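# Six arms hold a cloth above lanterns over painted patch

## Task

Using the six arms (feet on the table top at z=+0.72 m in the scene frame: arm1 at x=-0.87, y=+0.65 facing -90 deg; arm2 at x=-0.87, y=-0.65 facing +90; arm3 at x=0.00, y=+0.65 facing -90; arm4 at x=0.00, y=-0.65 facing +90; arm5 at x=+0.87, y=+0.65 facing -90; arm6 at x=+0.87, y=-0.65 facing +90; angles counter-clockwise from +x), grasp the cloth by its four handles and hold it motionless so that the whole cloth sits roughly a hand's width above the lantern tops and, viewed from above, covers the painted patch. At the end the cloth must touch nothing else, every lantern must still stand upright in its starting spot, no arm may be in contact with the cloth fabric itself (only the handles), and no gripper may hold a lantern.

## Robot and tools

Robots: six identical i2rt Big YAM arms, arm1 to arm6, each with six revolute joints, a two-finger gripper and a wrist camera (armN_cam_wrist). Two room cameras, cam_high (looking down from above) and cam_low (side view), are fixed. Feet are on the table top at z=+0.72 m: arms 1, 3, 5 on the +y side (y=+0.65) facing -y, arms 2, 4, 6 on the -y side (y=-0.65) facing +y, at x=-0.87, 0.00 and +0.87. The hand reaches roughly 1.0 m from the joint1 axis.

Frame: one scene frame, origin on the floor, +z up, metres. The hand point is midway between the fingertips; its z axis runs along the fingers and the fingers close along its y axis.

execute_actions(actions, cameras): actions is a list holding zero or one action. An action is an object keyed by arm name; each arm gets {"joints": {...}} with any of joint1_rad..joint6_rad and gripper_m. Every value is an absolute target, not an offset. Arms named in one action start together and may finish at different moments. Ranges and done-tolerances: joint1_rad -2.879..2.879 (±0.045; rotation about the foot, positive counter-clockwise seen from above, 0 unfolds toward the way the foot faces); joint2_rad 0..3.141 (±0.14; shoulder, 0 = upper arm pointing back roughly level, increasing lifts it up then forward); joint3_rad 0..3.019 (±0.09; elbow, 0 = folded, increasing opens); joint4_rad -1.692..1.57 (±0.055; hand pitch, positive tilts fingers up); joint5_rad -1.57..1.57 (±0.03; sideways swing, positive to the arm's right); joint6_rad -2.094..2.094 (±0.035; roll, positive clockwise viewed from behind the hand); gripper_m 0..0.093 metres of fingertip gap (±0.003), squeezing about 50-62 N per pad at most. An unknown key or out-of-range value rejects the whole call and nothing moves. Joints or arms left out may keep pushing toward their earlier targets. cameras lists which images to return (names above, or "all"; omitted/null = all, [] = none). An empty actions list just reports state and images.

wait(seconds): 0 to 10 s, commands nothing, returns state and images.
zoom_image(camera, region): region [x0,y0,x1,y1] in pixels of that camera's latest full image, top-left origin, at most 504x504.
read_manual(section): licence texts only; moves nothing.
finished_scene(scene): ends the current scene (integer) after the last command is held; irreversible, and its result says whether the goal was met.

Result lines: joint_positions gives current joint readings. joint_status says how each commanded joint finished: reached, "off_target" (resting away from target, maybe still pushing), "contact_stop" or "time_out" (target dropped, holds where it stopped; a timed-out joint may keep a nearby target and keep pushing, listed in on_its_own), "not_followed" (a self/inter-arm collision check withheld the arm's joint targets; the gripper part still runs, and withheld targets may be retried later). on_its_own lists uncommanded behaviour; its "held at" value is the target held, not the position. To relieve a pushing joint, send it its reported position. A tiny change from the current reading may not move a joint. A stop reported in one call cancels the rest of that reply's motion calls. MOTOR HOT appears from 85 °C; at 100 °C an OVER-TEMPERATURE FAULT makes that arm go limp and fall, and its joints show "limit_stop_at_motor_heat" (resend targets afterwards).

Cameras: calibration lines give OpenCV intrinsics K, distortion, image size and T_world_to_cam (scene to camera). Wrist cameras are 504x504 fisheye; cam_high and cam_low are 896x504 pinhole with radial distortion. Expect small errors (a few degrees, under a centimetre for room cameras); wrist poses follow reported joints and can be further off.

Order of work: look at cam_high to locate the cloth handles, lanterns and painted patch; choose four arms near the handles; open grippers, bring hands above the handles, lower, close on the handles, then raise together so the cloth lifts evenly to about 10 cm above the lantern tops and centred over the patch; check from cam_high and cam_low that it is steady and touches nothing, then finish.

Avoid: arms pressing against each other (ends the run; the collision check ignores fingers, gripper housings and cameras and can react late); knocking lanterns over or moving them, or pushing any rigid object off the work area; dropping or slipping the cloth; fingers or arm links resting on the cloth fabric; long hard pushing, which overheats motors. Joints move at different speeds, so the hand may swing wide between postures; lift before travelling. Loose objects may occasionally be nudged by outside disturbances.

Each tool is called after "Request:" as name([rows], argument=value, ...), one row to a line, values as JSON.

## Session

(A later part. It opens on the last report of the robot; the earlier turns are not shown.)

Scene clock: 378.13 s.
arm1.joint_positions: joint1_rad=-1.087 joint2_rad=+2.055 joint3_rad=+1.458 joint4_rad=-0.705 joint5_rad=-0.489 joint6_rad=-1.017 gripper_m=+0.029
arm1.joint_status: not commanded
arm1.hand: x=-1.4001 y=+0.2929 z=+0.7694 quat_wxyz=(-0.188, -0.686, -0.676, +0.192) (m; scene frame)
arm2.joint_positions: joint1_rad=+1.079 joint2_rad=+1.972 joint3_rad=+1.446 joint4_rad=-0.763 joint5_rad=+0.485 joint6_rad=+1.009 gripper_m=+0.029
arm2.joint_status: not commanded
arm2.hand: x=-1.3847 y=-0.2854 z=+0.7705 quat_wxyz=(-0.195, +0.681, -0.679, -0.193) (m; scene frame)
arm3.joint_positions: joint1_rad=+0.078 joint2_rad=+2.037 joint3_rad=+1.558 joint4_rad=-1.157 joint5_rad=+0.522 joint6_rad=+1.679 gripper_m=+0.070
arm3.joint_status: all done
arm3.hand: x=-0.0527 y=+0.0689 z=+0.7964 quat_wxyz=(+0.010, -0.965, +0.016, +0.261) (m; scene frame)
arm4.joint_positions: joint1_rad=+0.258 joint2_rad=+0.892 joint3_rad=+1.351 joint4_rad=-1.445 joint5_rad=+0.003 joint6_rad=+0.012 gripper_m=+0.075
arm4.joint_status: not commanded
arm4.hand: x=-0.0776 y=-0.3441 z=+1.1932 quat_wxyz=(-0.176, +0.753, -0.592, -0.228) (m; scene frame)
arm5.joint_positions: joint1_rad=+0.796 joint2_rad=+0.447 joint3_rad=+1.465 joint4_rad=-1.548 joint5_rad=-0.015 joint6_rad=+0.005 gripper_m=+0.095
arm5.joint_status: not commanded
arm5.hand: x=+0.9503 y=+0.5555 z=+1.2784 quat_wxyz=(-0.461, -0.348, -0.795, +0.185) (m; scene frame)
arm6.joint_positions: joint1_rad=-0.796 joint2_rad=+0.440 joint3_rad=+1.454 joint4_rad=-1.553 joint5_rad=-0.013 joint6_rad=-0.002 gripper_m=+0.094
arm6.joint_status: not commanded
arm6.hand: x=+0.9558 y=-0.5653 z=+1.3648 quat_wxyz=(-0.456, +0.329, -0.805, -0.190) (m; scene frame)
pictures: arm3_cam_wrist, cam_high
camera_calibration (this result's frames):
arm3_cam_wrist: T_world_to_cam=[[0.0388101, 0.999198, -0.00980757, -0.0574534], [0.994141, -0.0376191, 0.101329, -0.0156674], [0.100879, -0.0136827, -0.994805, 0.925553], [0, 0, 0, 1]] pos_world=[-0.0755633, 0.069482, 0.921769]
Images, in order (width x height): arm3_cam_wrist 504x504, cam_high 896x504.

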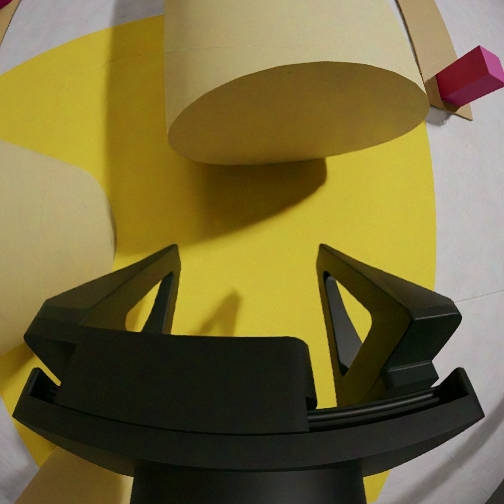

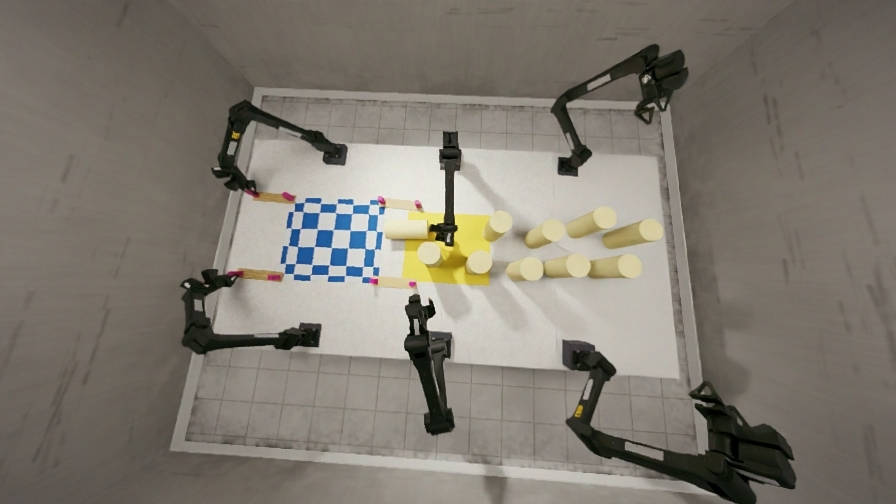

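Request:
execute_actions([
  {"arm3":{"joints":{"joint2_rad":1.72,"joint3_rad":1.67,"joint4_rad":-1.5}},"arm4":{"joints":{"joint1_rad":0.55,"joint2_rad":1.3,"joint3_rad":1.2,"joint4_rad":-0.7,"joint5_rad":0.5,"joint6_rad":0.486,"gripper_m":0}}},
], cameras=[])

Request:
execute_actions([
  {"arm3":{"joints":{"joint1_rad":-0.535,"joint2_rad":1.3,"joint3_rad":0.95,"joint4_rad":-0.45,"joint5_rad":-0.334,"joint6_rad":-0.426,"gripper_m":0}},"arm4":{"joints":{"joint1_rad":0.47,"joint2_rad":1.8,"joint3_rad":1.25,"joint4_rad":-0.2}}},
], cameras=["cam_high"])

Scene clock: 422.87 s.
arm1.joint_positions: joint1_rad=-1.087 joint2_rad=+2.055 joint3_rad=+1.458 joint4_rad=-0.705 joint5_rad=-0.489 joint6_rad=-1.017 gripper_m=+0.029
arm1.joint_status: not commanded
arm1.hand: x=-1.4001 y=+0.2929 z=+0.7694 quat_wxyz=(-0.188, -0.686, -0.676, +0.192) (m; scene frame)
arm2.joint_positions: joint1_rad=+1.079 joint2_rad=+1.972 joint3_rad=+1.446 joint4_rad=-0.763 joint5_rad=+0.485 joint6_rad=+1.009 gripper_m=+0.029
arm2.joint_status: not commanded
arm2.hand: x=-1.3847 y=-0.2854 z=+0.7705 quat_wxyz=(-0.195, +0.681, -0.679, -0.193) (m; scene frame)
arm3.joint_positions: joint1_rad=+0.078 joint2_rad=+1.715 joint3_rad=+1.645 joint4_rad=-1.487 joint5_rad=+0.522 joint6_rad=+1.678 gripper_m=+0.070
arm3.joint_status: all done
arm3.hand: x=-0.0549 y=+0.1186 z=+1.0025 quat_wxyz=(-0.028, -0.965, +0.026, +0.258) (m; scene frame)
arm4.joint_positions: joint1_rad=+0.553 joint2_rad=+1.314 joint3_rad=+1.186 joint4_rad=-0.714 joint5_rad=+0.497 joint6_rad=+0.474 gripper_m=+0.000
arm4.joint_status: all done
arm4.hand: x=-0.2003 y=-0.1626 z=+1.0583 quat_wxyz=(-0.315, +0.604, -0.681, -0.270) (m; scene frame)
arm5.joint_positions: joint1_rad=+0.796 joint2_rad=+0.447 joint3_rad=+1.465 joint4_rad=-1.548 joint5_rad=-0.015 joint6_rad=+0.005 gripper_m=+0.095
arm5.joint_status: not commanded
arm5.hand: x=+0.9503 y=+0.5555 z=+1.2784 quat_wxyz=(-0.461, -0.348, -0.795, +0.185) (m; scene frame)
arm6.joint_positions: joint1_rad=-0.796 joint2_rad=+0.440 joint3_rad=+1.454 joint4_rad=-1.553 joint5_rad=-0.013 joint6_rad=-0.002 gripper_m=+0.094
arm6.joint_status: not commanded
arm6.hand: x=+0.9558 y=-0.5653 z=+1.3648 quat_wxyz=(-0.456, +0.329, -0.805, -0.190) (m; scene frame)
pictures: none
No camera images: the call's "cameras" was empty. Leave "cameras" out to get every camera's image.

Scene clock: 425.27 s.
arm1.joint_positions: joint1_rad=-1.087 joint2_rad=+2.055 joint3_rad=+1.458 joint4_rad=-0.705 joint5_rad=-0.489 joint6_rad=-1.017 gripper_m=+0.029
arm1.joint_status: not commanded
arm1.hand: x=-1.4001 y=+0.2929 z=+0.7694 quat_wxyz=(-0.188, -0.686, -0.676, +0.192) (m; scene frame)
arm2.joint_positions: joint1_rad=+1.079 joint2_rad=+1.972 joint3_rad=+1.446 joint4_rad=-0.763 joint5_rad=+0.485 joint6_rad=+1.009 gripper_m=+0.029
arm2.joint_status: not commanded
arm2.hand: x=-1.3847 y=-0.2854 z=+0.7705 quat_wxyz=(-0.195, +0.681, -0.679, -0.193) (m; scene frame)
arm3.joint_positions: joint1_rad=-0.531 joint2_rad=+1.299 joint3_rad=+0.949 joint4_rad=-0.475 joint5_rad=-0.331 joint6_rad=-0.413 gripper_m=+0.001
arm3.joint_status: all done
arm3.hand: x=-0.2171 y=+0.1911 z=+0.9660 quat_wxyz=(-0.253, -0.653, -0.648, +0.299) (m; scene frame)
arm4.joint_positions: joint1_rad=+0.467 joint2_rad=+1.815 joint3_rad=+1.231 joint4_rad=-0.214 joint5_rad=+0.500 joint6_rad=+0.475 gripper_m=+0.000
arm4.joint_status: all done
arm4.hand: x=-0.2171 y=-0.0264 z=+0.8709 quat_wxyz=(-0.331, +0.564, -0.705, -0.275) (m; scene frame)
arm5.joint_positions: joint1_rad=+0.796 joint2_rad=+0.447 joint3_rad=+1.465 joint4_rad=-1.548 joint5_rad=-0.015 joint6_rad=+0.005 gripper_m=+0.095
arm5.joint_status: not commanded
arm5.hand: x=+0.9503 y=+0.5555 z=+1.2784 quat_wxyz=(-0.461, -0.348, -0.795, +0.185) (m; scene frame)
arm6.joint_positions: joint1_rad=-0.796 joint2_rad=+0.440 joint3_rad=+1.454 joint4_rad=-1.553 joint5_rad=-0.013 joint6_rad=-0.002 gripper_m=+0.094
arm6.joint_status: not commanded
arm6.hand: x=+0.9558 y=-0.5653 z=+1.3648 quat_wxyz=(-0.456, +0.329, -0.805, -0.190) (m; scene frame)
pictures: cam_high
Images, in order (width x height): cam_high 896x504.

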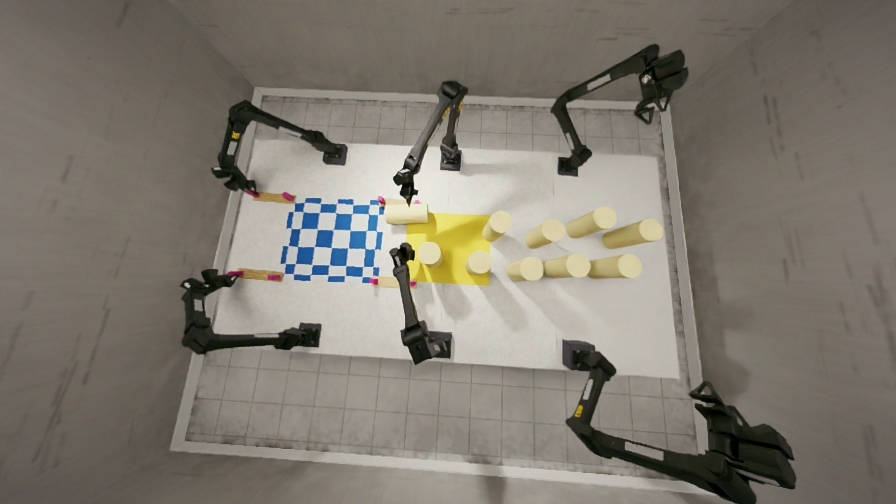

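Request:
execute_actions(actions=[], cameras=["arm3_cam_wrist","arm4_cam_wrist","cam_high"])

Scene clock: 432.67 s.
arm1.joint_positions: joint1_rad=-1.087 joint2_rad=+2.055 joint3_rad=+1.458 joint4_rad=-0.705 joint5_rad=-0.489 joint6_rad=-1.017 gripper_m=+0.029
arm1.joint_status: not commanded
arm1.hand: x=-1.4001 y=+0.2929 z=+0.7694 quat_wxyz=(-0.188, -0.686, -0.676, +0.192) (m; scene frame)
arm2.joint_positions: joint1_rad=+1.079 joint2_rad=+1.972 joint3_rad=+1.446 joint4_rad=-0.763 joint5_rad=+0.485 joint6_rad=+1.009 gripper_m=+0.029
arm2.joint_status: not commanded
arm2.hand: x=-1.3847 y=-0.2854 z=+0.7705 quat_wxyz=(-0.195, +0.681, -0.679, -0.193) (m; scene frame)
arm3.joint_positions: joint1_rad=-0.531 joint2_rad=+1.299 joint3_rad=+0.949 joint4_rad=-0.475 joint5_rad=-0.331 joint6_rad=-0.413 gripper_m=+0.001
arm3.joint_status: all done
arm3.hand: x=-0.2171 y=+0.1911 z=+0.9660 quat_wxyz=(-0.253, -0.653, -0.648, +0.299) (m; scene frame)
arm4.joint_positions: joint1_rad=+0.467 joint2_rad=+1.815 joint3_rad=+1.231 joint4_rad=-0.214 joint5_rad=+0.500 joint6_rad=+0.475 gripper_m=+0.000
arm4.joint_status: all done
arm4.hand: x=-0.2171 y=-0.0264 z=+0.8709 quat_wxyz=(-0.331, +0.564, -0.705, -0.275) (m; scene frame)
arm5.joint_positions: joint1_rad=+0.796 joint2_rad=+0.447 joint3_rad=+1.465 joint4_rad=-1.548 joint5_rad=-0.015 joint6_rad=+0.005 gripper_m=+0.095
arm5.joint_status: not commanded
arm5.hand: x=+0.9503 y=+0.5555 z=+1.2784 quat_wxyz=(-0.461, -0.348, -0.795, +0.185) (m; scene frame)
arm6.joint_positions: joint1_rad=-0.796 joint2_rad=+0.440 joint3_rad=+1.454 joint4_rad=-1.553 joint5_rad=-0.013 joint6_rad=-0.002 gripper_m=+0.094
arm6.joint_status: not commanded
arm6.hand: x=+0.9558 y=-0.5653 z=+1.3648 quat_wxyz=(-0.456, +0.329, -0.805, -0.190) (m; scene frame)
pictures: arm3_cam_wrist, arm4_cam_wrist, cam_high
camera_calibration (this result's frames):
arm3_cam_wrist: T_world_to_cam=[[-0.998891, 0.0282831, 0.0376446, -0.257113], [0.0214039, 0.984864, -0.172, -0.00731925], [-0.0419395, -0.171004, -0.984377, 1.10156], [0, 0, 0, 1]] pos_world=[-0.210472, 0.202851, 1.09277]
arm4_cam_wrist: T_world_to_cam=[[0.97766, -0.209025, -0.022121, 0.227307], [-0.2071, -0.939943, -0.271322, 0.172074], [0.0359206, 0.269842, -0.962234, 0.974299], [0, 0, 0, 1]] pos_world=[-0.22159, -0.0536547, 0.98922]
Images, in order (width x height): arm3_cam_wrist 504x504, arm4_cam_wrist 504x504, cam_high 896x504.

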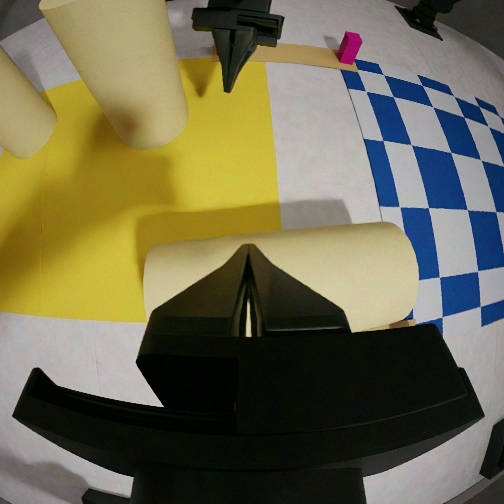

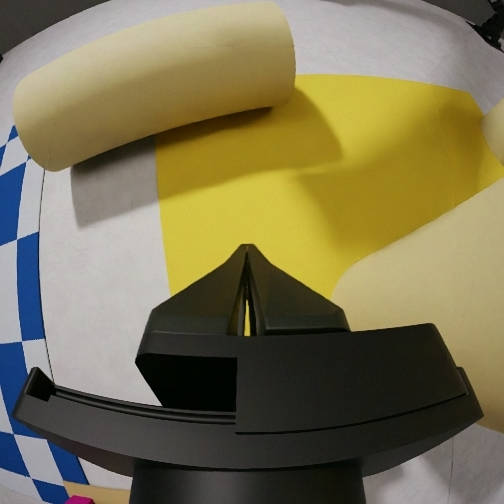

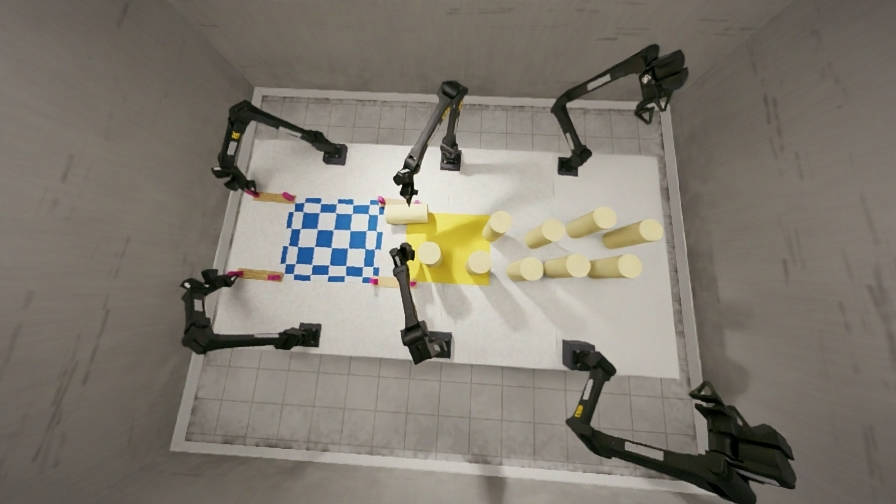

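Request:
execute_actions([
  {"arm3":{"joints":{"joint1_rad":-0.597,"joint2_rad":1.12,"joint3_rad":0.70,"joint4_rad":-0.516,"joint5_rad":-0.37,"joint6_rad":-0.48}},"arm4":{"joints":{"joint1_rad":0.45,"joint2_rad":2.05,"joint3_rad":1.6,"joint4_rad":-0.45,"joint5_rad":0.693,"joint6_rad":0.772}}},
], cameras=[])

Request:
execute_actions([
  {"arm3":{"joints":{"joint2_rad":1.325,"joint3_rad":0.545,"joint4_rad":-0.148}},"arm4":{"joints":{"joint1_rad":0.376,"joint2_rad":2.235,"joint3_rad":1.775,"joint4_rad":-0.497}}},
], cameras=["arm3_cam_wrist","arm4_cam_wrist","cam_high"])

Scene clock: 458.50 s.
arm1.joint_positions: joint1_rad=-1.087 joint2_rad=+2.055 joint3_rad=+1.458 joint4_rad=-0.705 joint5_rad=-0.489 joint6_rad=-1.017 gripper_m=+0.029
arm1.joint_status: not commanded
arm1.hand: x=-1.4001 y=+0.2929 z=+0.7694 quat_wxyz=(-0.188, -0.686, -0.676, +0.192) (m; scene frame)
arm2.joint_positions: joint1_rad=+1.079 joint2_rad=+1.972 joint3_rad=+1.446 joint4_rad=-0.763 joint5_rad=+0.485 joint6_rad=+1.009 gripper_m=+0.029
arm2.joint_status: not commanded
arm2.hand: x=-1.3847 y=-0.2854 z=+0.7705 quat_wxyz=(-0.195, +0.681, -0.679, -0.193) (m; scene frame)
arm3.joint_positions: joint1_rad=-0.597 joint2_rad=+1.121 joint3_rad=+0.704 joint4_rad=-0.506 joint5_rad=-0.368 joint6_rad=-0.467 gripper_m=+0.001
arm3.joint_status: all done
arm3.hand: x=-0.1866 y=+0.2811 z=+0.9165 quat_wxyz=(-0.243, -0.668, -0.652, +0.264) (m; scene frame)
arm4.joint_positions: joint1_rad=+0.461 joint2_rad=+2.039 joint3_rad=+1.560 joint4_rad=-0.442 joint5_rad=+0.690 joint6_rad=+0.760 gripper_m=+0.000
arm4.joint_status: all done
arm4.hand: x=-0.2168 y=+0.0424 z=+0.8577 quat_wxyz=(-0.368, +0.441, -0.783, -0.238) (m; scene frame)
arm5.joint_positions: joint1_rad=+0.796 joint2_rad=+0.447 joint3_rad=+1.465 joint4_rad=-1.548 joint5_rad=-0.015 joint6_rad=+0.005 gripper_m=+0.095
arm5.joint_status: not commanded
arm5.hand: x=+0.9503 y=+0.5555 z=+1.2784 quat_wxyz=(-0.461, -0.348, -0.795, +0.185) (m; scene frame)
arm6.joint_positions: joint1_rad=-0.796 joint2_rad=+0.440 joint3_rad=+1.454 joint4_rad=-1.553 joint5_rad=-0.013 joint6_rad=-0.002 gripper_m=+0.094
arm6.joint_status: not commanded
arm6.hand: x=+0.9558 y=-0.5653 z=+1.3648 quat_wxyz=(-0.456, +0.329, -0.805, -0.190) (m; scene frame)
pictures: none
No camera images: the call's "cameras" was empty. Leave "cameras" out to get every camera's image.

Scene clock: 459.63 s.
arm1.joint_positions: joint1_rad=-1.087 joint2_rad=+2.055 joint3_rad=+1.458 joint4_rad=-0.705 joint5_rad=-0.489 joint6_rad=-1.017 gripper_m=+0.029
arm1.joint_status: not commanded
arm1.hand: x=-1.4001 y=+0.2929 z=+0.7694 quat_wxyz=(-0.188, -0.686, -0.676, +0.192) (m; scene frame)
arm2.joint_positions: joint1_rad=+1.079 joint2_rad=+1.972 joint3_rad=+1.446 joint4_rad=-0.763 joint5_rad=+0.485 joint6_rad=+1.009 gripper_m=+0.029
arm2.joint_status: not commanded
arm2.hand: x=-1.3847 y=-0.2854 z=+0.7705 quat_wxyz=(-0.195, +0.681, -0.679, -0.193) (m; scene frame)
arm3.joint_positions: joint1_rad=-0.597 joint2_rad=+1.340 joint3_rad=+0.538 joint4_rad=-0.171 joint5_rad=-0.368 joint6_rad=-0.467 gripper_m=+0.001
arm3.joint_status: all done
arm3.hand: x=-0.1808 y=+0.2895 z=+0.8031 quat_wxyz=(-0.239, -0.677, -0.653, +0.240) (m; scene frame)
arm4.joint_positions: joint1_rad=+0.366 joint2_rad=+2.222 joint3_rad=+1.739 joint4_rad=-0.492 joint5_rad=+0.691 joint6_rad=+0.761 gripper_m=+0.000
arm4.joint_status: all done
arm4.hand: x=-0.1648 y=+0.0998 z=+0.8032 quat_wxyz=(-0.377, +0.414, -0.805, -0.197) (m; scene frame)
arm5.joint_positions: joint1_rad=+0.796 joint2_rad=+0.447 joint3_rad=+1.465 joint4_rad=-1.548 joint5_rad=-0.015 joint6_rad=+0.005 gripper_m=+0.095
arm5.joint_status: not commanded
arm5.hand: x=+0.9503 y=+0.5555 z=+1.2784 quat_wxyz=(-0.461, -0.348, -0.795, +0.185) (m; scene frame)
arm6.joint_positions: joint1_rad=-0.796 joint2_rad=+0.440 joint3_rad=+1.454 joint4_rad=-1.553 joint5_rad=-0.013 joint6_rad=-0.002 gripper_m=+0.094
arm6.joint_status: not commanded
arm6.hand: x=+0.9558 y=-0.5653 z=+1.3648 quat_wxyz=(-0.456, +0.329, -0.805, -0.190) (m; scene frame)
pictures: arm3_cam_wrist, arm4_cam_wrist, cam_high
camera_calibration (this result's frames):
arm3_cam_wrist: T_world_to_cam=[[-0.999082, 0.0311475, -0.0294206, -0.164526], [0.0328906, 0.997611, -0.0607508, -0.224042], [0.0274581, -0.0616627, -0.997719, 0.951095], [0, 0, 0, 1]] pos_world=[-0.183121, 0.287278, 0.930475]
arm4_cam_wrist: T_world_to_cam=[[0.81694, -0.576574, -0.013139, 0.20408], [-0.559643, -0.787035, -0.259567, 0.200327], [0.139319, 0.219404, -0.965636, 0.898079], [0, 0, 0, 1]] pos_world=[-0.179729, 0.0782897, 0.921897]
Images, in order (width x height): arm3_cam_wrist 504x504, arm4_cam_wrist 504x504, cam_high 896x504.

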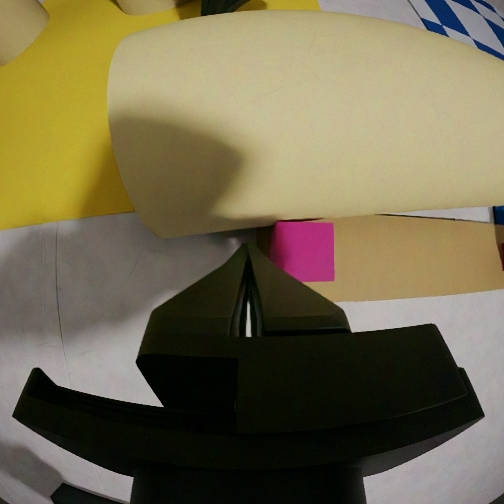

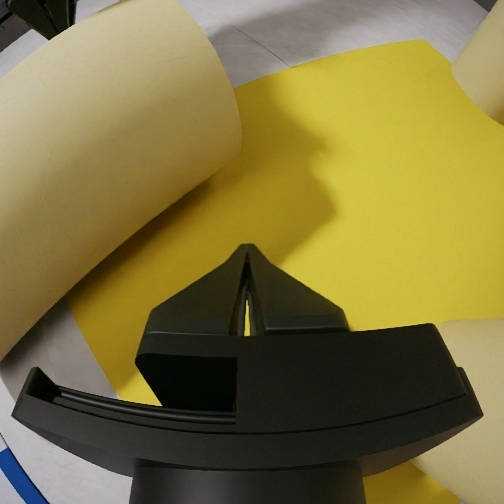

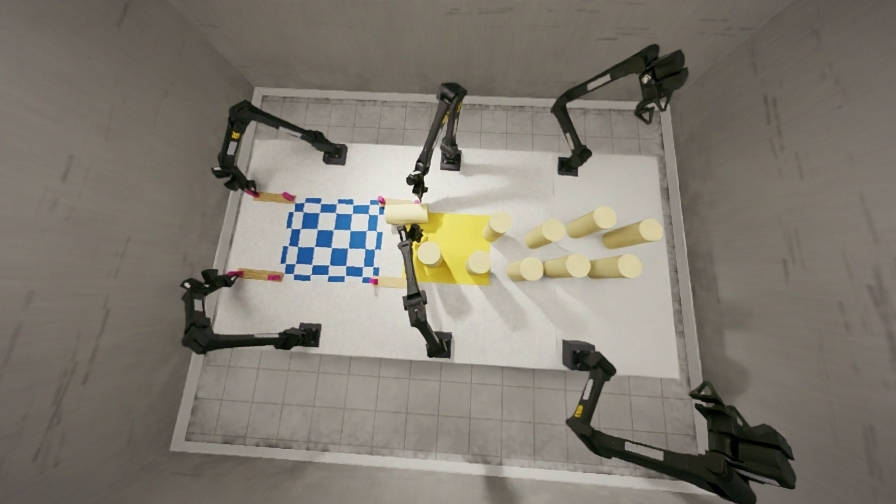

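Request:
execute_actions([
  {"arm3":{"joints":{"joint1_rad":-0.565,"joint2_rad":1.425,"joint3_rad":0.595,"joint4_rad":-0.085}},"arm4":{"joints":{"joint1_rad":0.365,"joint2_rad":2.37,"joint3_rad":1.975,"joint4_rad":-0.575,"joint5_rad":0.681,"joint6_rad":0.748}}},
], cameras=["arm3_cam_wrist","arm4_cam_wrist","cam_high"])

Scene clock: 466.70 s.
arm1.joint_positions: joint1_rad=-1.087 joint2_rad=+2.055 joint3_rad=+1.458 joint4_rad=-0.705 joint5_rad=-0.489 joint6_rad=-1.017 gripper_m=+0.029
arm1.joint_status: not commanded
arm1.hand: x=-1.4001 y=+0.2929 z=+0.7694 quat_wxyz=(-0.188, -0.686, -0.676, +0.192) (m; scene frame)
arm2.joint_positions: joint1_rad=+1.079 joint2_rad=+1.972 joint3_rad=+1.446 joint4_rad=-0.763 joint5_rad=+0.485 joint6_rad=+1.009 gripper_m=+0.029
arm2.joint_status: not commanded
arm2.hand: x=-1.3847 y=-0.2854 z=+0.7705 quat_wxyz=(-0.195, +0.681, -0.679, -0.193) (m; scene frame)
arm3.joint_positions: joint1_rad=-0.573 joint2_rad=+1.422 joint3_rad=+0.550 joint4_rad=-0.108 joint5_rad=-0.368 joint6_rad=-0.467 gripper_m=+0.001
arm3.joint_status: all done
arm3.hand: x=-0.1778 y=+0.2763 z=+0.7847 quat_wxyz=(-0.241, -0.670, -0.662, +0.234) (m; scene frame)
arm4.joint_positions: joint1_rad=+0.366 joint2_rad=+2.343 joint3_rad=+1.931 joint4_rad=-0.568 joint5_rad=+0.684 joint6_rad=+0.759 gripper_m=+0.000
arm4.joint_status: all done
arm4.hand: x=-0.1798 y=+0.1372 z=+0.7900 quat_wxyz=(-0.374, +0.417, -0.805, -0.195) (m; scene frame)
arm5.joint_positions: joint1_rad=+0.796 joint2_rad=+0.447 joint3_rad=+1.465 joint4_rad=-1.548 joint5_rad=-0.015 joint6_rad=+0.005 gripper_m=+0.095
arm5.joint_status: not commanded
arm5.hand: x=+0.9503 y=+0.5555 z=+1.2784 quat_wxyz=(-0.461, -0.348, -0.795, +0.185) (m; scene frame)
arm6.joint_positions: joint1_rad=-0.796 joint2_rad=+0.440 joint3_rad=+1.454 joint4_rad=-1.553 joint5_rad=-0.013 joint6_rad=-0.002 gripper_m=+0.094
arm6.joint_status: not commanded
arm6.hand: x=+0.9558 y=-0.5653 z=+1.3648 quat_wxyz=(-0.456, +0.329, -0.805, -0.190) (m; scene frame)
pictures: arm3_cam_wrist, arm4_cam_wrist, cam_high
camera_calibration (this result's frames):
arm3_cam_wrist: T_world_to_cam=[[-0.999444, 0.00625547, -0.0327469, -0.152238], [0.00806051, 0.998438, -0.0552825, -0.221015], [0.03235, -0.0555157, -0.997934, 0.931259], [0, 0, 0, 1]] pos_world=[-0.180498, 0.273321, 0.912131]
arm4_cam_wrist: T_world_to_cam=[[0.8193, -0.573271, -0.010383, 0.235481], [-0.556883, -0.791307, -0.252418, 0.213405], [0.136488, 0.212588, -0.967563, 0.88117], [0, 0, 0, 1]] pos_world=[-0.194357, 0.116537, 0.908899]
Images, in order (width x height): arm3_cam_wrist 504x504, arm4_cam_wrist 504x504, cam_high 896x504.

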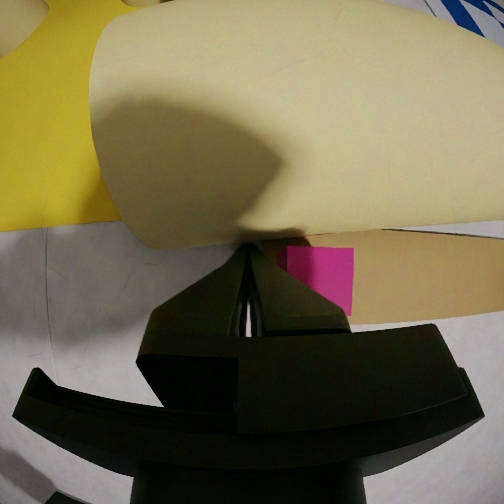

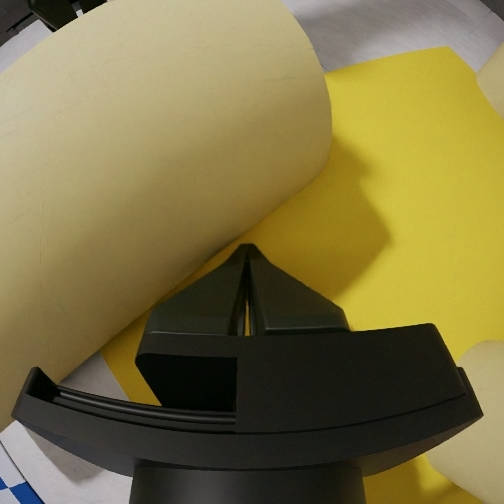

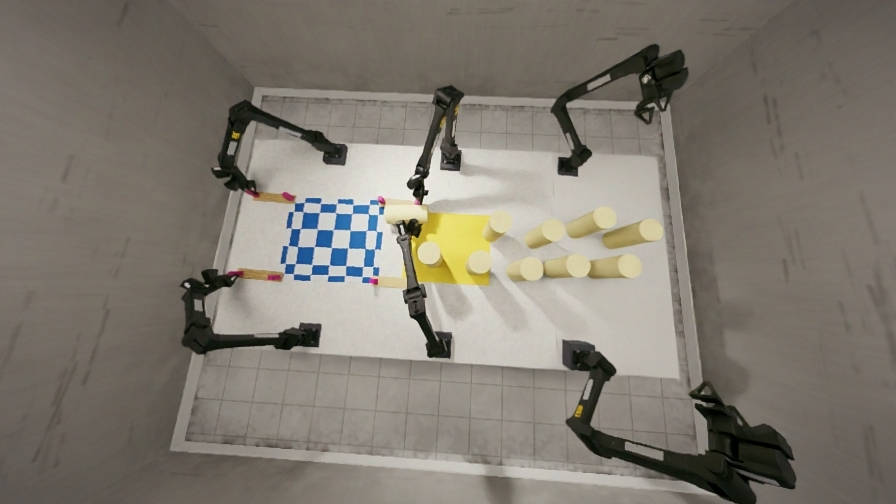

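Request:
execute_actions([
  {"arm3":{"joints":{"joint2_rad":1.44,"joint3_rad":0.65,"joint4_rad":-0.12}},"arm4":{"joints":{"joint1_rad":0.36,"joint2_rad":2.40,"joint3_rad":2.04,"joint4_rad":-0.60}}},
], cameras=["arm3_cam_wrist","arm4_cam_wrist","cam_high"])

Scene clock: 470.40 s.
arm1.joint_positions: joint1_rad=-1.087 joint2_rad=+2.055 joint3_rad=+1.458 joint4_rad=-0.705 joint5_rad=-0.489 joint6_rad=-1.017 gripper_m=+0.029
arm1.joint_status: not commanded
arm1.hand: x=-1.4001 y=+0.2929 z=+0.7694 quat_wxyz=(-0.188, -0.686, -0.676, +0.192) (m; scene frame)
arm2.joint_positions: joint1_rad=+1.079 joint2_rad=+1.972 joint3_rad=+1.446 joint4_rad=-0.763 joint5_rad=+0.485 joint6_rad=+1.009 gripper_m=+0.029
arm2.joint_status: not commanded
arm2.hand: x=-1.3847 y=-0.2854 z=+0.7705 quat_wxyz=(-0.195, +0.681, -0.679, -0.193) (m; scene frame)
arm3.joint_positions: joint1_rad=-0.574 joint2_rad=+1.427 joint3_rad=+0.573 joint4_rad=-0.125 joint5_rad=-0.364 joint6_rad=-0.468 gripper_m=+0.001
arm3.joint_status: all done
arm3.hand: x=-0.1830 y=+0.2707 z=+0.7894 quat_wxyz=(-0.239, -0.670, -0.662, +0.236) (m; scene frame)
arm4.joint_positions: joint1_rad=+0.366 joint2_rad=+2.365 joint3_rad=+1.968 joint4_rad=-0.611 joint5_rad=+0.684 joint6_rad=+0.759 gripper_m=+0.000
arm4.joint_status: all done
arm4.hand: x=-0.1807 y=+0.1393 z=+0.7850 quat_wxyz=(-0.372, +0.423, -0.806, -0.182) (m; scene frame)
arm5.joint_positions: joint1_rad=+0.796 joint2_rad=+0.447 joint3_rad=+1.465 joint4_rad=-1.548 joint5_rad=-0.015 joint6_rad=+0.005 gripper_m=+0.095
arm5.joint_status: not commanded
arm5.hand: x=+0.9503 y=+0.5555 z=+1.2784 quat_wxyz=(-0.461, -0.348, -0.795, +0.185) (m; scene frame)
arm6.joint_positions: joint1_rad=-0.796 joint2_rad=+0.440 joint3_rad=+1.454 joint4_rad=-1.553 joint5_rad=-0.013 joint6_rad=-0.002 gripper_m=+0.094
arm6.joint_status: not commanded
arm6.hand: x=+0.9558 y=-0.5653 z=+1.3648 quat_wxyz=(-0.456, +0.329, -0.805, -0.190) (m; scene frame)
pictures: arm3_cam_wrist, arm4_cam_wrist, cam_high
camera_calibration (this result's frames):
arm3_cam_wrist: T_world_to_cam=[[-0.999547, 0.00945942, -0.0285543, -0.161444], [0.0110191, 0.998427, -0.0549671, -0.214757], [0.0279894, -0.0552568, -0.99808, 0.934999], [0, 0, 0, 1]] pos_world=[-0.185174, 0.267612, 0.916789]
arm4_cam_wrist: T_world_to_cam=[[0.81941, -0.573059, 0.0130454, 0.218955], [-0.554321, -0.798, -0.236485, 0.20224], [0.14593, 0.186547, -0.971548, 0.884454], [0, 0, 0, 1]] pos_world=[-0.196377, 0.121869, 0.90426]
Images, in order (width x height): arm3_cam_wrist 504x504, arm4_cam_wrist 504x504, cam_high 896x504.

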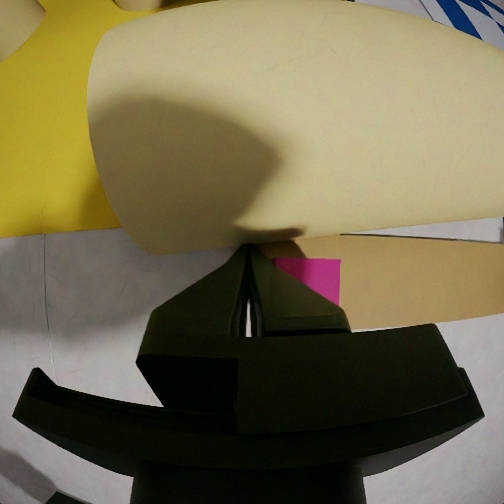

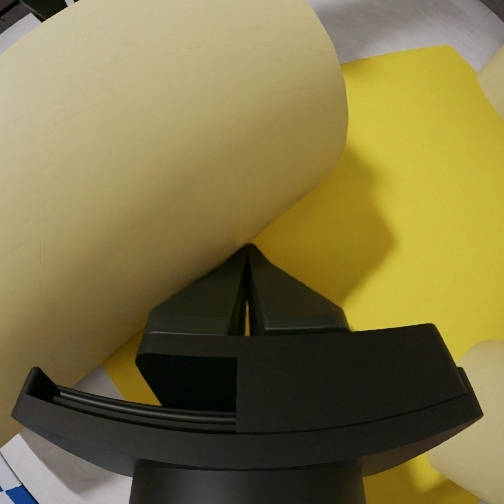

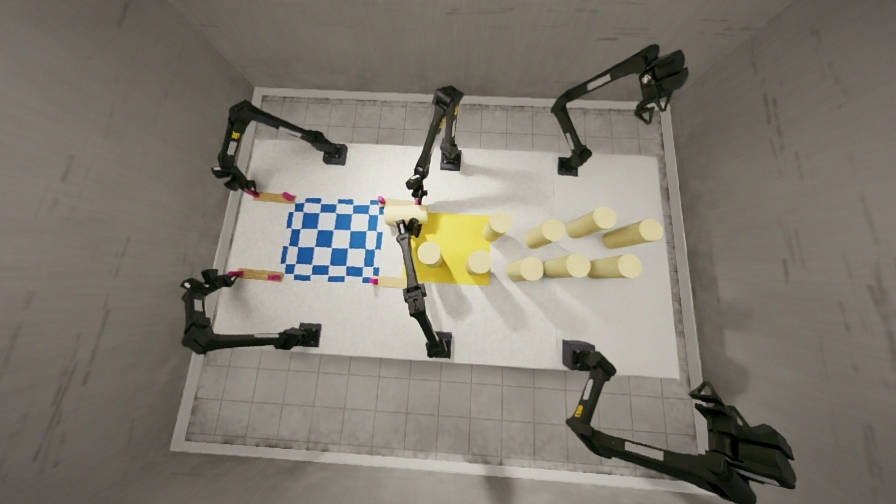

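Request:
execute_actions([
  {"arm3":{"joints":{"joint1_rad":-0.606,"joint2_rad":1.42,"joint3_rad":0.825,"joint4_rad":-0.32,"joint5_rad":-0.375,"joint6_rad":-0.488}},"arm4":{"joints":{"joint1_rad":0.421,"joint2_rad":2.295,"joint3_rad":2.065,"joint4_rad":-0.735,"joint5_rad":0.717,"joint6_rad":0.82}}},
], cameras=["arm3_cam_wrist","arm4_cam_wrist","cam_high","cam_low"])

Scene clock: 482.37 s.
arm1.joint_positions: joint1_rad=-1.087 joint2_rad=+2.055 joint3_rad=+1.458 joint4_rad=-0.701 joint5_rad=-0.489 joint6_rad=-1.017 gripper_m=+0.029
arm1.joint_status: not commanded
arm1.hand: x=-1.4009 y=+0.2925 z=+0.7697 quat_wxyz=(-0.187, -0.686, -0.676, +0.193) (m; scene frame)
arm2.joint_positions: joint1_rad=+1.079 joint2_rad=+1.972 joint3_rad=+1.446 joint4_rad=-0.761 joint5_rad=+0.485 joint6_rad=+1.012 gripper_m=+0.029
arm2.joint_status: not commanded
arm2.hand: x=-1.3850 y=-0.2852 z=+0.7706 quat_wxyz=(-0.195, +0.680, -0.680, -0.194) (m; scene frame)
arm3.joint_positions: joint1_rad=-0.607 joint2_rad=+1.427 joint3_rad=+0.752 joint4_rad=-0.325 joint5_rad=-0.371 joint6_rad=-0.473 gripper_m=+0.001
arm3.joint_status: all done
arm3.hand: x=-0.2192 y=+0.2418 z=+0.8362 quat_wxyz=(-0.236, -0.682, -0.653, +0.229) (m; scene frame)
arm4.joint_positions: joint1_rad=+0.450 joint2_rad=+2.330 joint3_rad=+2.001 joint4_rad=-0.745 joint5_rad=+0.714 joint6_rad=+0.808 gripper_m=+0.000
arm4.joint_status: all done
arm4.hand: x=-0.2378 y=+0.1123 z=+0.8165 quat_wxyz=(-0.371, +0.445, -0.797, -0.174) (m; scene frame)
arm5.joint_positions: joint1_rad=+0.796 joint2_rad=+0.447 joint3_rad=+1.465 joint4_rad=-1.548 joint5_rad=-0.015 joint6_rad=+0.005 gripper_m=+0.095
arm5.joint_status: not commanded
arm5.hand: x=+0.9503 y=+0.5555 z=+1.2784 quat_wxyz=(-0.461, -0.348, -0.795, +0.185) (m; scene frame)
arm6.joint_positions: joint1_rad=-0.796 joint2_rad=+0.440 joint3_rad=+1.454 joint4_rad=-1.553 joint5_rad=-0.013 joint6_rad=-0.002 gripper_m=+0.094
arm6.joint_status: not commanded
arm6.hand: x=+0.9558 y=-0.5653 z=+1.3648 quat_wxyz=(-0.456, +0.329, -0.805, -0.190) (m; scene frame)
pictures: arm3_cam_wrist, arm4_cam_wrist, cam_high, cam_low
camera_calibration (this result's frames):
arm3_cam_wrist: T_world_to_cam=[[-0.998514, 0.0343487, -0.0423093, -0.190331], [0.0360481, 0.998546, -0.0400801, -0.189946], [0.0408711, -0.0415457, -0.9983, 0.980858], [0, 0, 0, 1]] pos_world=[-0.22329, 0.236957, 0.963525]
arm4_cam_wrist: T_world_to_cam=[[0.83937, -0.541678, 0.04521, 0.224792], [-0.519887, -0.82431, -0.224121, 0.157483], [0.158669, 0.164617, -0.973512, 0.935549], [0, 0, 0, 1]] pos_world=[-0.255253, 0.0975728, 0.935901]
Images, in order (width x height): arm3_cam_wrist 504x504, arm4_cam_wrist 504x504, cam_high 896x504, cam_low 896x504.

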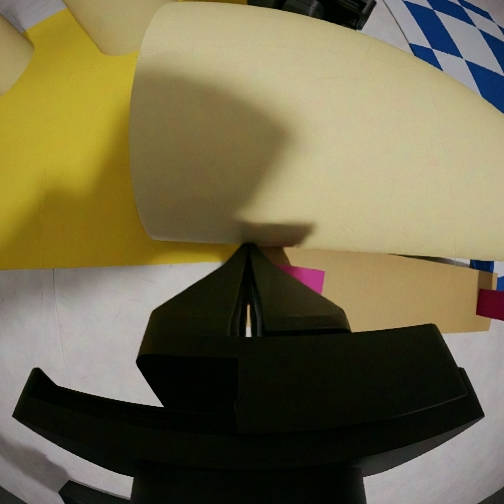

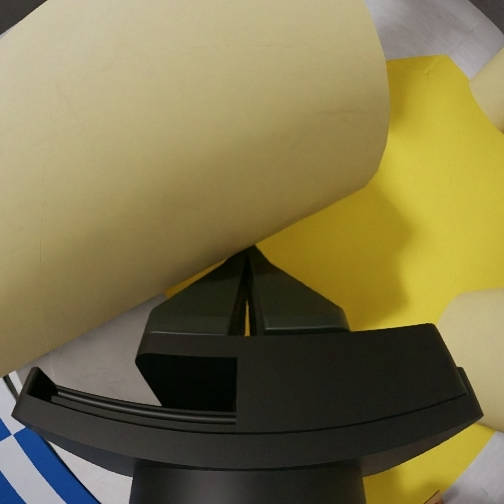

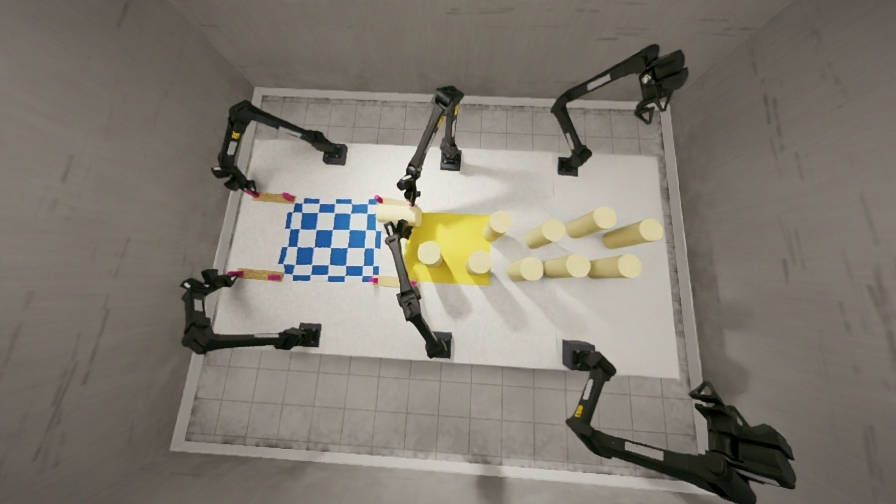

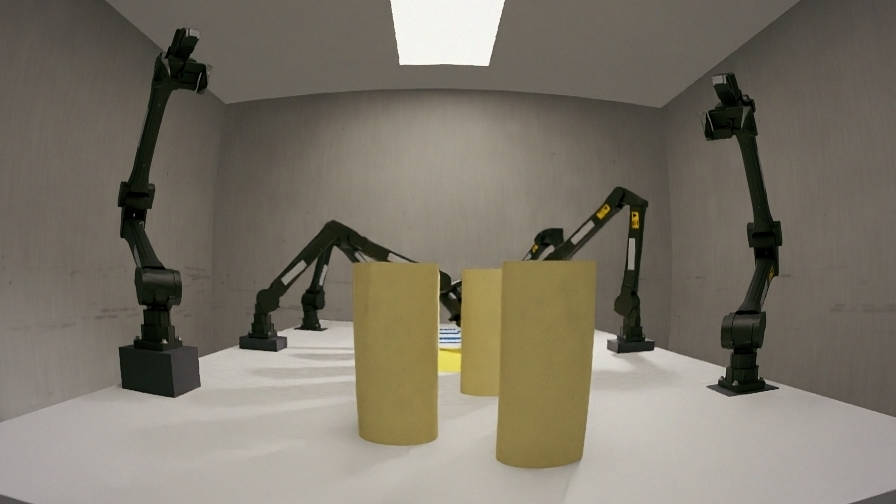

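Request:
execute_actions([
  {"arm3":{"joints":{"joint1_rad":-0.616,"joint2_rad":1.39,"joint3_rad":0.975,"joint4_rad":-0.475,"joint5_rad":-0.38,"joint6_rad":-0.496}},"arm4":{"joints":{"joint1_rad":0.44,"joint2_rad":2.205,"joint3_rad":2.115,"joint4_rad":-0.855,"joint5_rad":0.732,"joint6_rad":0.854}}},
], cameras=["arm3_cam_wrist","arm4_cam_wrist","cam_high"])

Scene clock: 489.73 s.
arm1.joint_positions: joint1_rad=-1.087 joint2_rad=+2.055 joint3_rad=+1.458 joint4_rad=-0.701 joint5_rad=-0.489 joint6_rad=-1.017 gripper_m=+0.029
arm1.joint_status: not commanded
arm1.hand: x=-1.4009 y=+0.2925 z=+0.7697 quat_wxyz=(-0.187, -0.686, -0.676, +0.193) (m; scene frame)
arm2.joint_positions: joint1_rad=+1.079 joint2_rad=+1.972 joint3_rad=+1.446 joint4_rad=-0.761 joint5_rad=+0.485 joint6_rad=+1.012 gripper_m=+0.029
arm2.joint_status: not commanded
arm2.hand: x=-1.3850 y=-0.2852 z=+0.7706 quat_wxyz=(-0.195, +0.680, -0.680, -0.194) (m; scene frame)
arm3.joint_positions: joint1_rad=-0.649 joint2_rad=+1.403 joint3_rad=+0.883 joint4_rad=-0.493 joint5_rad=-0.360 joint6_rad=-0.484 gripper_m=+0.001
arm3.joint_status: joint3_rad time_out (moved +0.131 of +0.223); the others done
arm3.on_its_own: joint3_rad reads +0.883 and still pushes toward +0.975 since a time_out
arm3.hand: x=-0.2511 y=+0.2353 z=+0.8832 quat_wxyz=(-0.224, -0.696, -0.642, +0.231) (m; scene frame)
arm4.joint_positions: joint1_rad=+0.456 joint2_rad=+2.207 joint3_rad=+2.042 joint4_rad=-0.883 joint5_rad=+0.733 joint6_rad=+0.845 gripper_m=+0.000
arm4.joint_status: all done
arm4.hand: x=-0.2350 y=+0.1017 z=+0.9176 quat_wxyz=(-0.376, +0.424, -0.802, -0.191) (m; scene frame)
arm5.joint_positions: joint1_rad=+0.796 joint2_rad=+0.447 joint3_rad=+1.465 joint4_rad=-1.548 joint5_rad=-0.015 joint6_rad=+0.005 gripper_m=+0.095
arm5.joint_status: not commanded
arm5.hand: x=+0.9503 y=+0.5555 z=+1.2784 quat_wxyz=(-0.461, -0.348, -0.795, +0.185) (m; scene frame)
arm6.joint_positions: joint1_rad=-0.796 joint2_rad=+0.440 joint3_rad=+1.454 joint4_rad=-1.553 joint5_rad=-0.013 joint6_rad=-0.002 gripper_m=+0.094
arm6.joint_status: not commanded
arm6.hand: x=+0.9558 y=-0.5653 z=+1.3648 quat_wxyz=(-0.456, +0.329, -0.805, -0.190) (m; scene frame)
pictures: arm3_cam_wrist, arm4_cam_wrist, cam_high
camera_calibration (this result's frames):
arm3_cam_wrist: T_world_to_cam=[[-0.996598, 0.0745928, -0.0350348, -0.235336], [0.075464, 0.996854, -0.0242368, -0.184153], [0.0331167, -0.0267982, -0.999092, 1.02404], [0, 0, 0, 1]] pos_world=[-0.254551, 0.228571, 1.0104]
arm4_cam_wrist: T_world_to_cam=[[0.824673, -0.565593, 0.00425812, 0.248721], [-0.54656, -0.798813, -0.251337, 0.188994], [0.145556, 0.204943, -0.96789, 1.02288], [0, 0, 0, 1]] pos_world=[-0.250703, 0.0820139, 1.03647]
Images, in order (width x height): arm3_cam_wrist 504x504, arm4_cam_wrist 504x504, cam_high 896x504.

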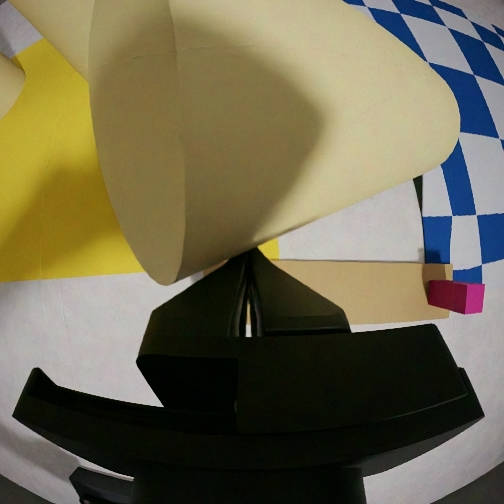

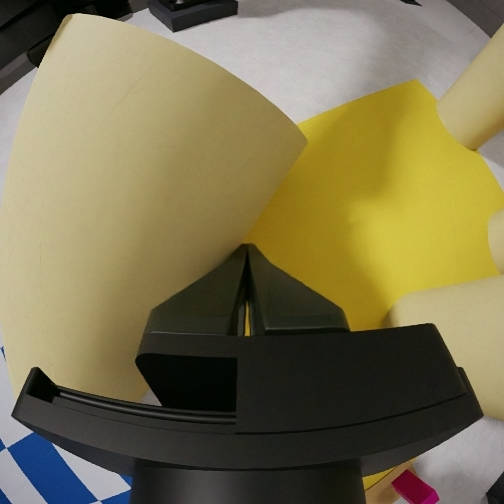

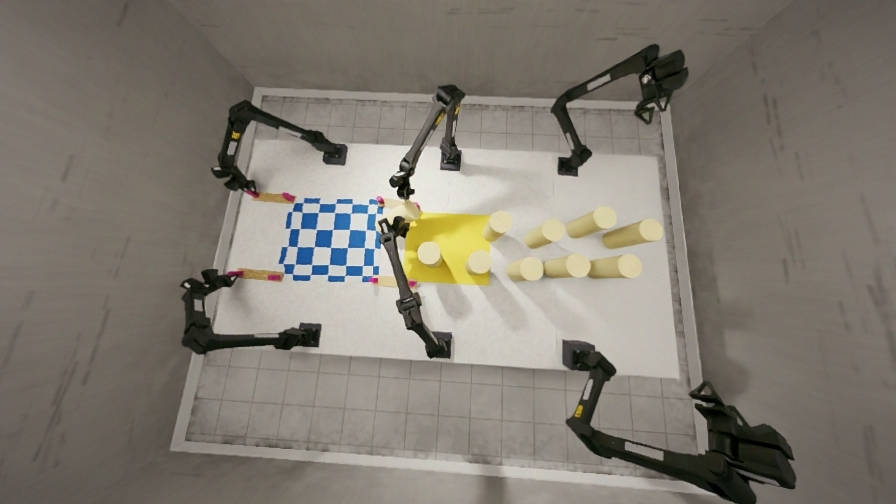

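Request:
execute_actions([
  {"arm3":{"joints":{"joint1_rad":-0.68,"joint2_rad":1.375,"joint3_rad":1.10,"joint4_rad":-0.65,"joint5_rad":-0.422,"joint6_rad":-0.564}},"arm4":{"joints":{"joint1_rad":0.497,"joint2_rad":2.235,"joint3_rad":2.26,"joint4_rad":-1.03,"joint5_rad":0.755,"joint6_rad":0.911}}},
], cameras=["arm3_cam_wrist","arm4_cam_wrist","cam_high"])

Scene clock: 497.43 s.
arm1.joint_positions: joint1_rad=-1.087 joint2_rad=+2.055 joint3_rad=+1.458 joint4_rad=-0.701 joint5_rad=-0.489 joint6_rad=-1.017 gripper_m=+0.029
arm1.joint_status: not commanded
arm1.hand: x=-1.4009 y=+0.2925 z=+0.7697 quat_wxyz=(-0.187, -0.686, -0.676, +0.193) (m; scene frame)
arm2.joint_positions: joint1_rad=+1.079 joint2_rad=+1.972 joint3_rad=+1.446 joint4_rad=-0.761 joint5_rad=+0.485 joint6_rad=+1.012 gripper_m=+0.029
arm2.joint_status: not commanded
arm2.hand: x=-1.3850 y=-0.2852 z=+0.7706 quat_wxyz=(-0.195, +0.680, -0.680, -0.194) (m; scene frame)
arm3.joint_positions: joint1_rad=-0.686 joint2_rad=+1.387 joint3_rad=+1.037 joint4_rad=-0.643 joint5_rad=-0.420 joint6_rad=-0.551 gripper_m=+0.001
arm3.joint_status: all done
arm3.hand: x=-0.2738 y=+0.2213 z=+0.9476 quat_wxyz=(-0.240, -0.673, -0.655, +0.245) (m; scene frame)
arm4.joint_positions: joint1_rad=+0.505 joint2_rad=+2.215 joint3_rad=+2.215 joint4_rad=-1.034 joint5_rad=+0.756 joint6_rad=+0.899 gripper_m=+0.000
arm4.joint_status: all done
arm4.hand: x=-0.2734 y=+0.0980 z=+0.9822 quat_wxyz=(-0.376, +0.414, -0.801, -0.215) (m; scene frame)
arm5.joint_positions: joint1_rad=+0.796 joint2_rad=+0.447 joint3_rad=+1.465 joint4_rad=-1.548 joint5_rad=-0.015 joint6_rad=+0.005 gripper_m=+0.095
arm5.joint_status: not commanded
arm5.hand: x=+0.9503 y=+0.5555 z=+1.2784 quat_wxyz=(-0.461, -0.348, -0.795, +0.185) (m; scene frame)
arm6.joint_positions: joint1_rad=-0.796 joint2_rad=+0.440 joint3_rad=+1.454 joint4_rad=-1.553 joint5_rad=-0.013 joint6_rad=-0.002 gripper_m=+0.094
arm6.joint_status: not commanded
arm6.hand: x=+0.9558 y=-0.5653 z=+1.3648 quat_wxyz=(-0.456, +0.329, -0.805, -0.190) (m; scene frame)
pictures: arm3_cam_wrist, arm4_cam_wrist, cam_high
camera_calibration (this result's frames):
arm3_cam_wrist: T_world_to_cam=[[-0.999421, 0.0259652, -0.0219833, -0.257004], [0.0274594, 0.997124, -0.0706413, -0.136097], [0.0200858, -0.0712041, -0.99726, 1.09335], [0, 0, 0, 1]] pos_world=[-0.275079, 0.220229, 1.07509]
arm4_cam_wrist: T_world_to_cam=[[0.826033, -0.562124, -0.0410644, 0.322529], [-0.550266, -0.788547, -0.274594, 0.202064], [0.121975, 0.24942, -0.960683, 1.0739], [0, 0, 0, 1]] pos_world=[-0.286219, 0.0727869, 1.1004]
Images, in order (width x height): arm3_cam_wrist 504x504, arm4_cam_wrist 504x504, cam_high 896x504.

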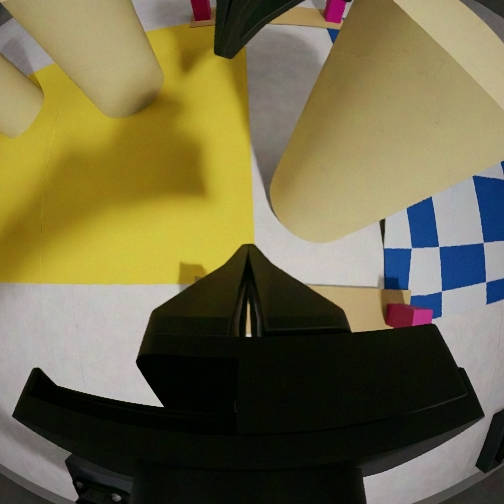

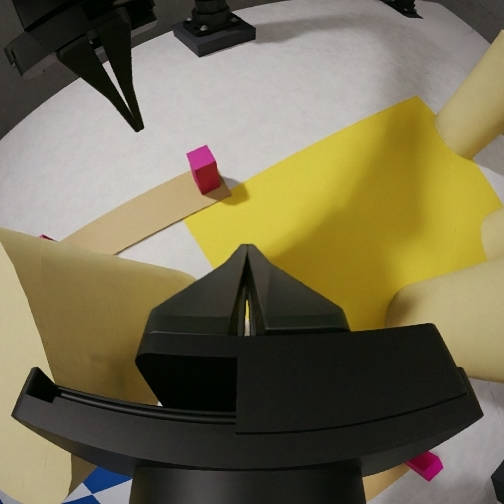

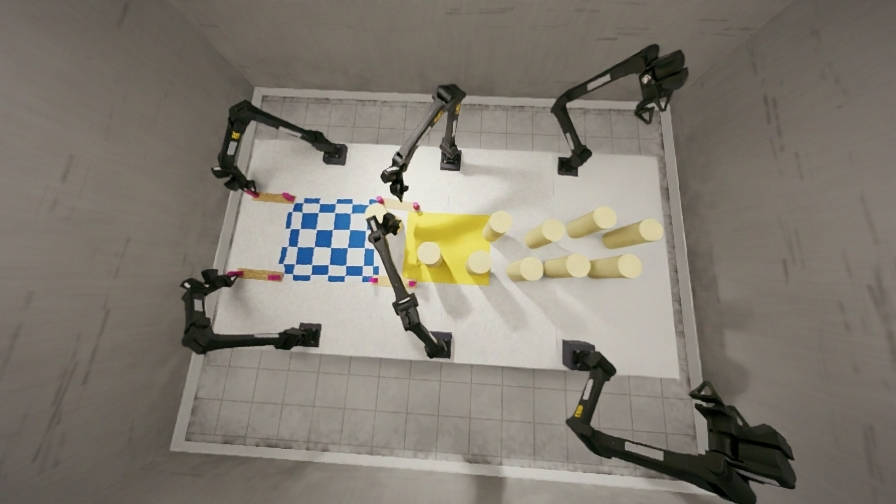

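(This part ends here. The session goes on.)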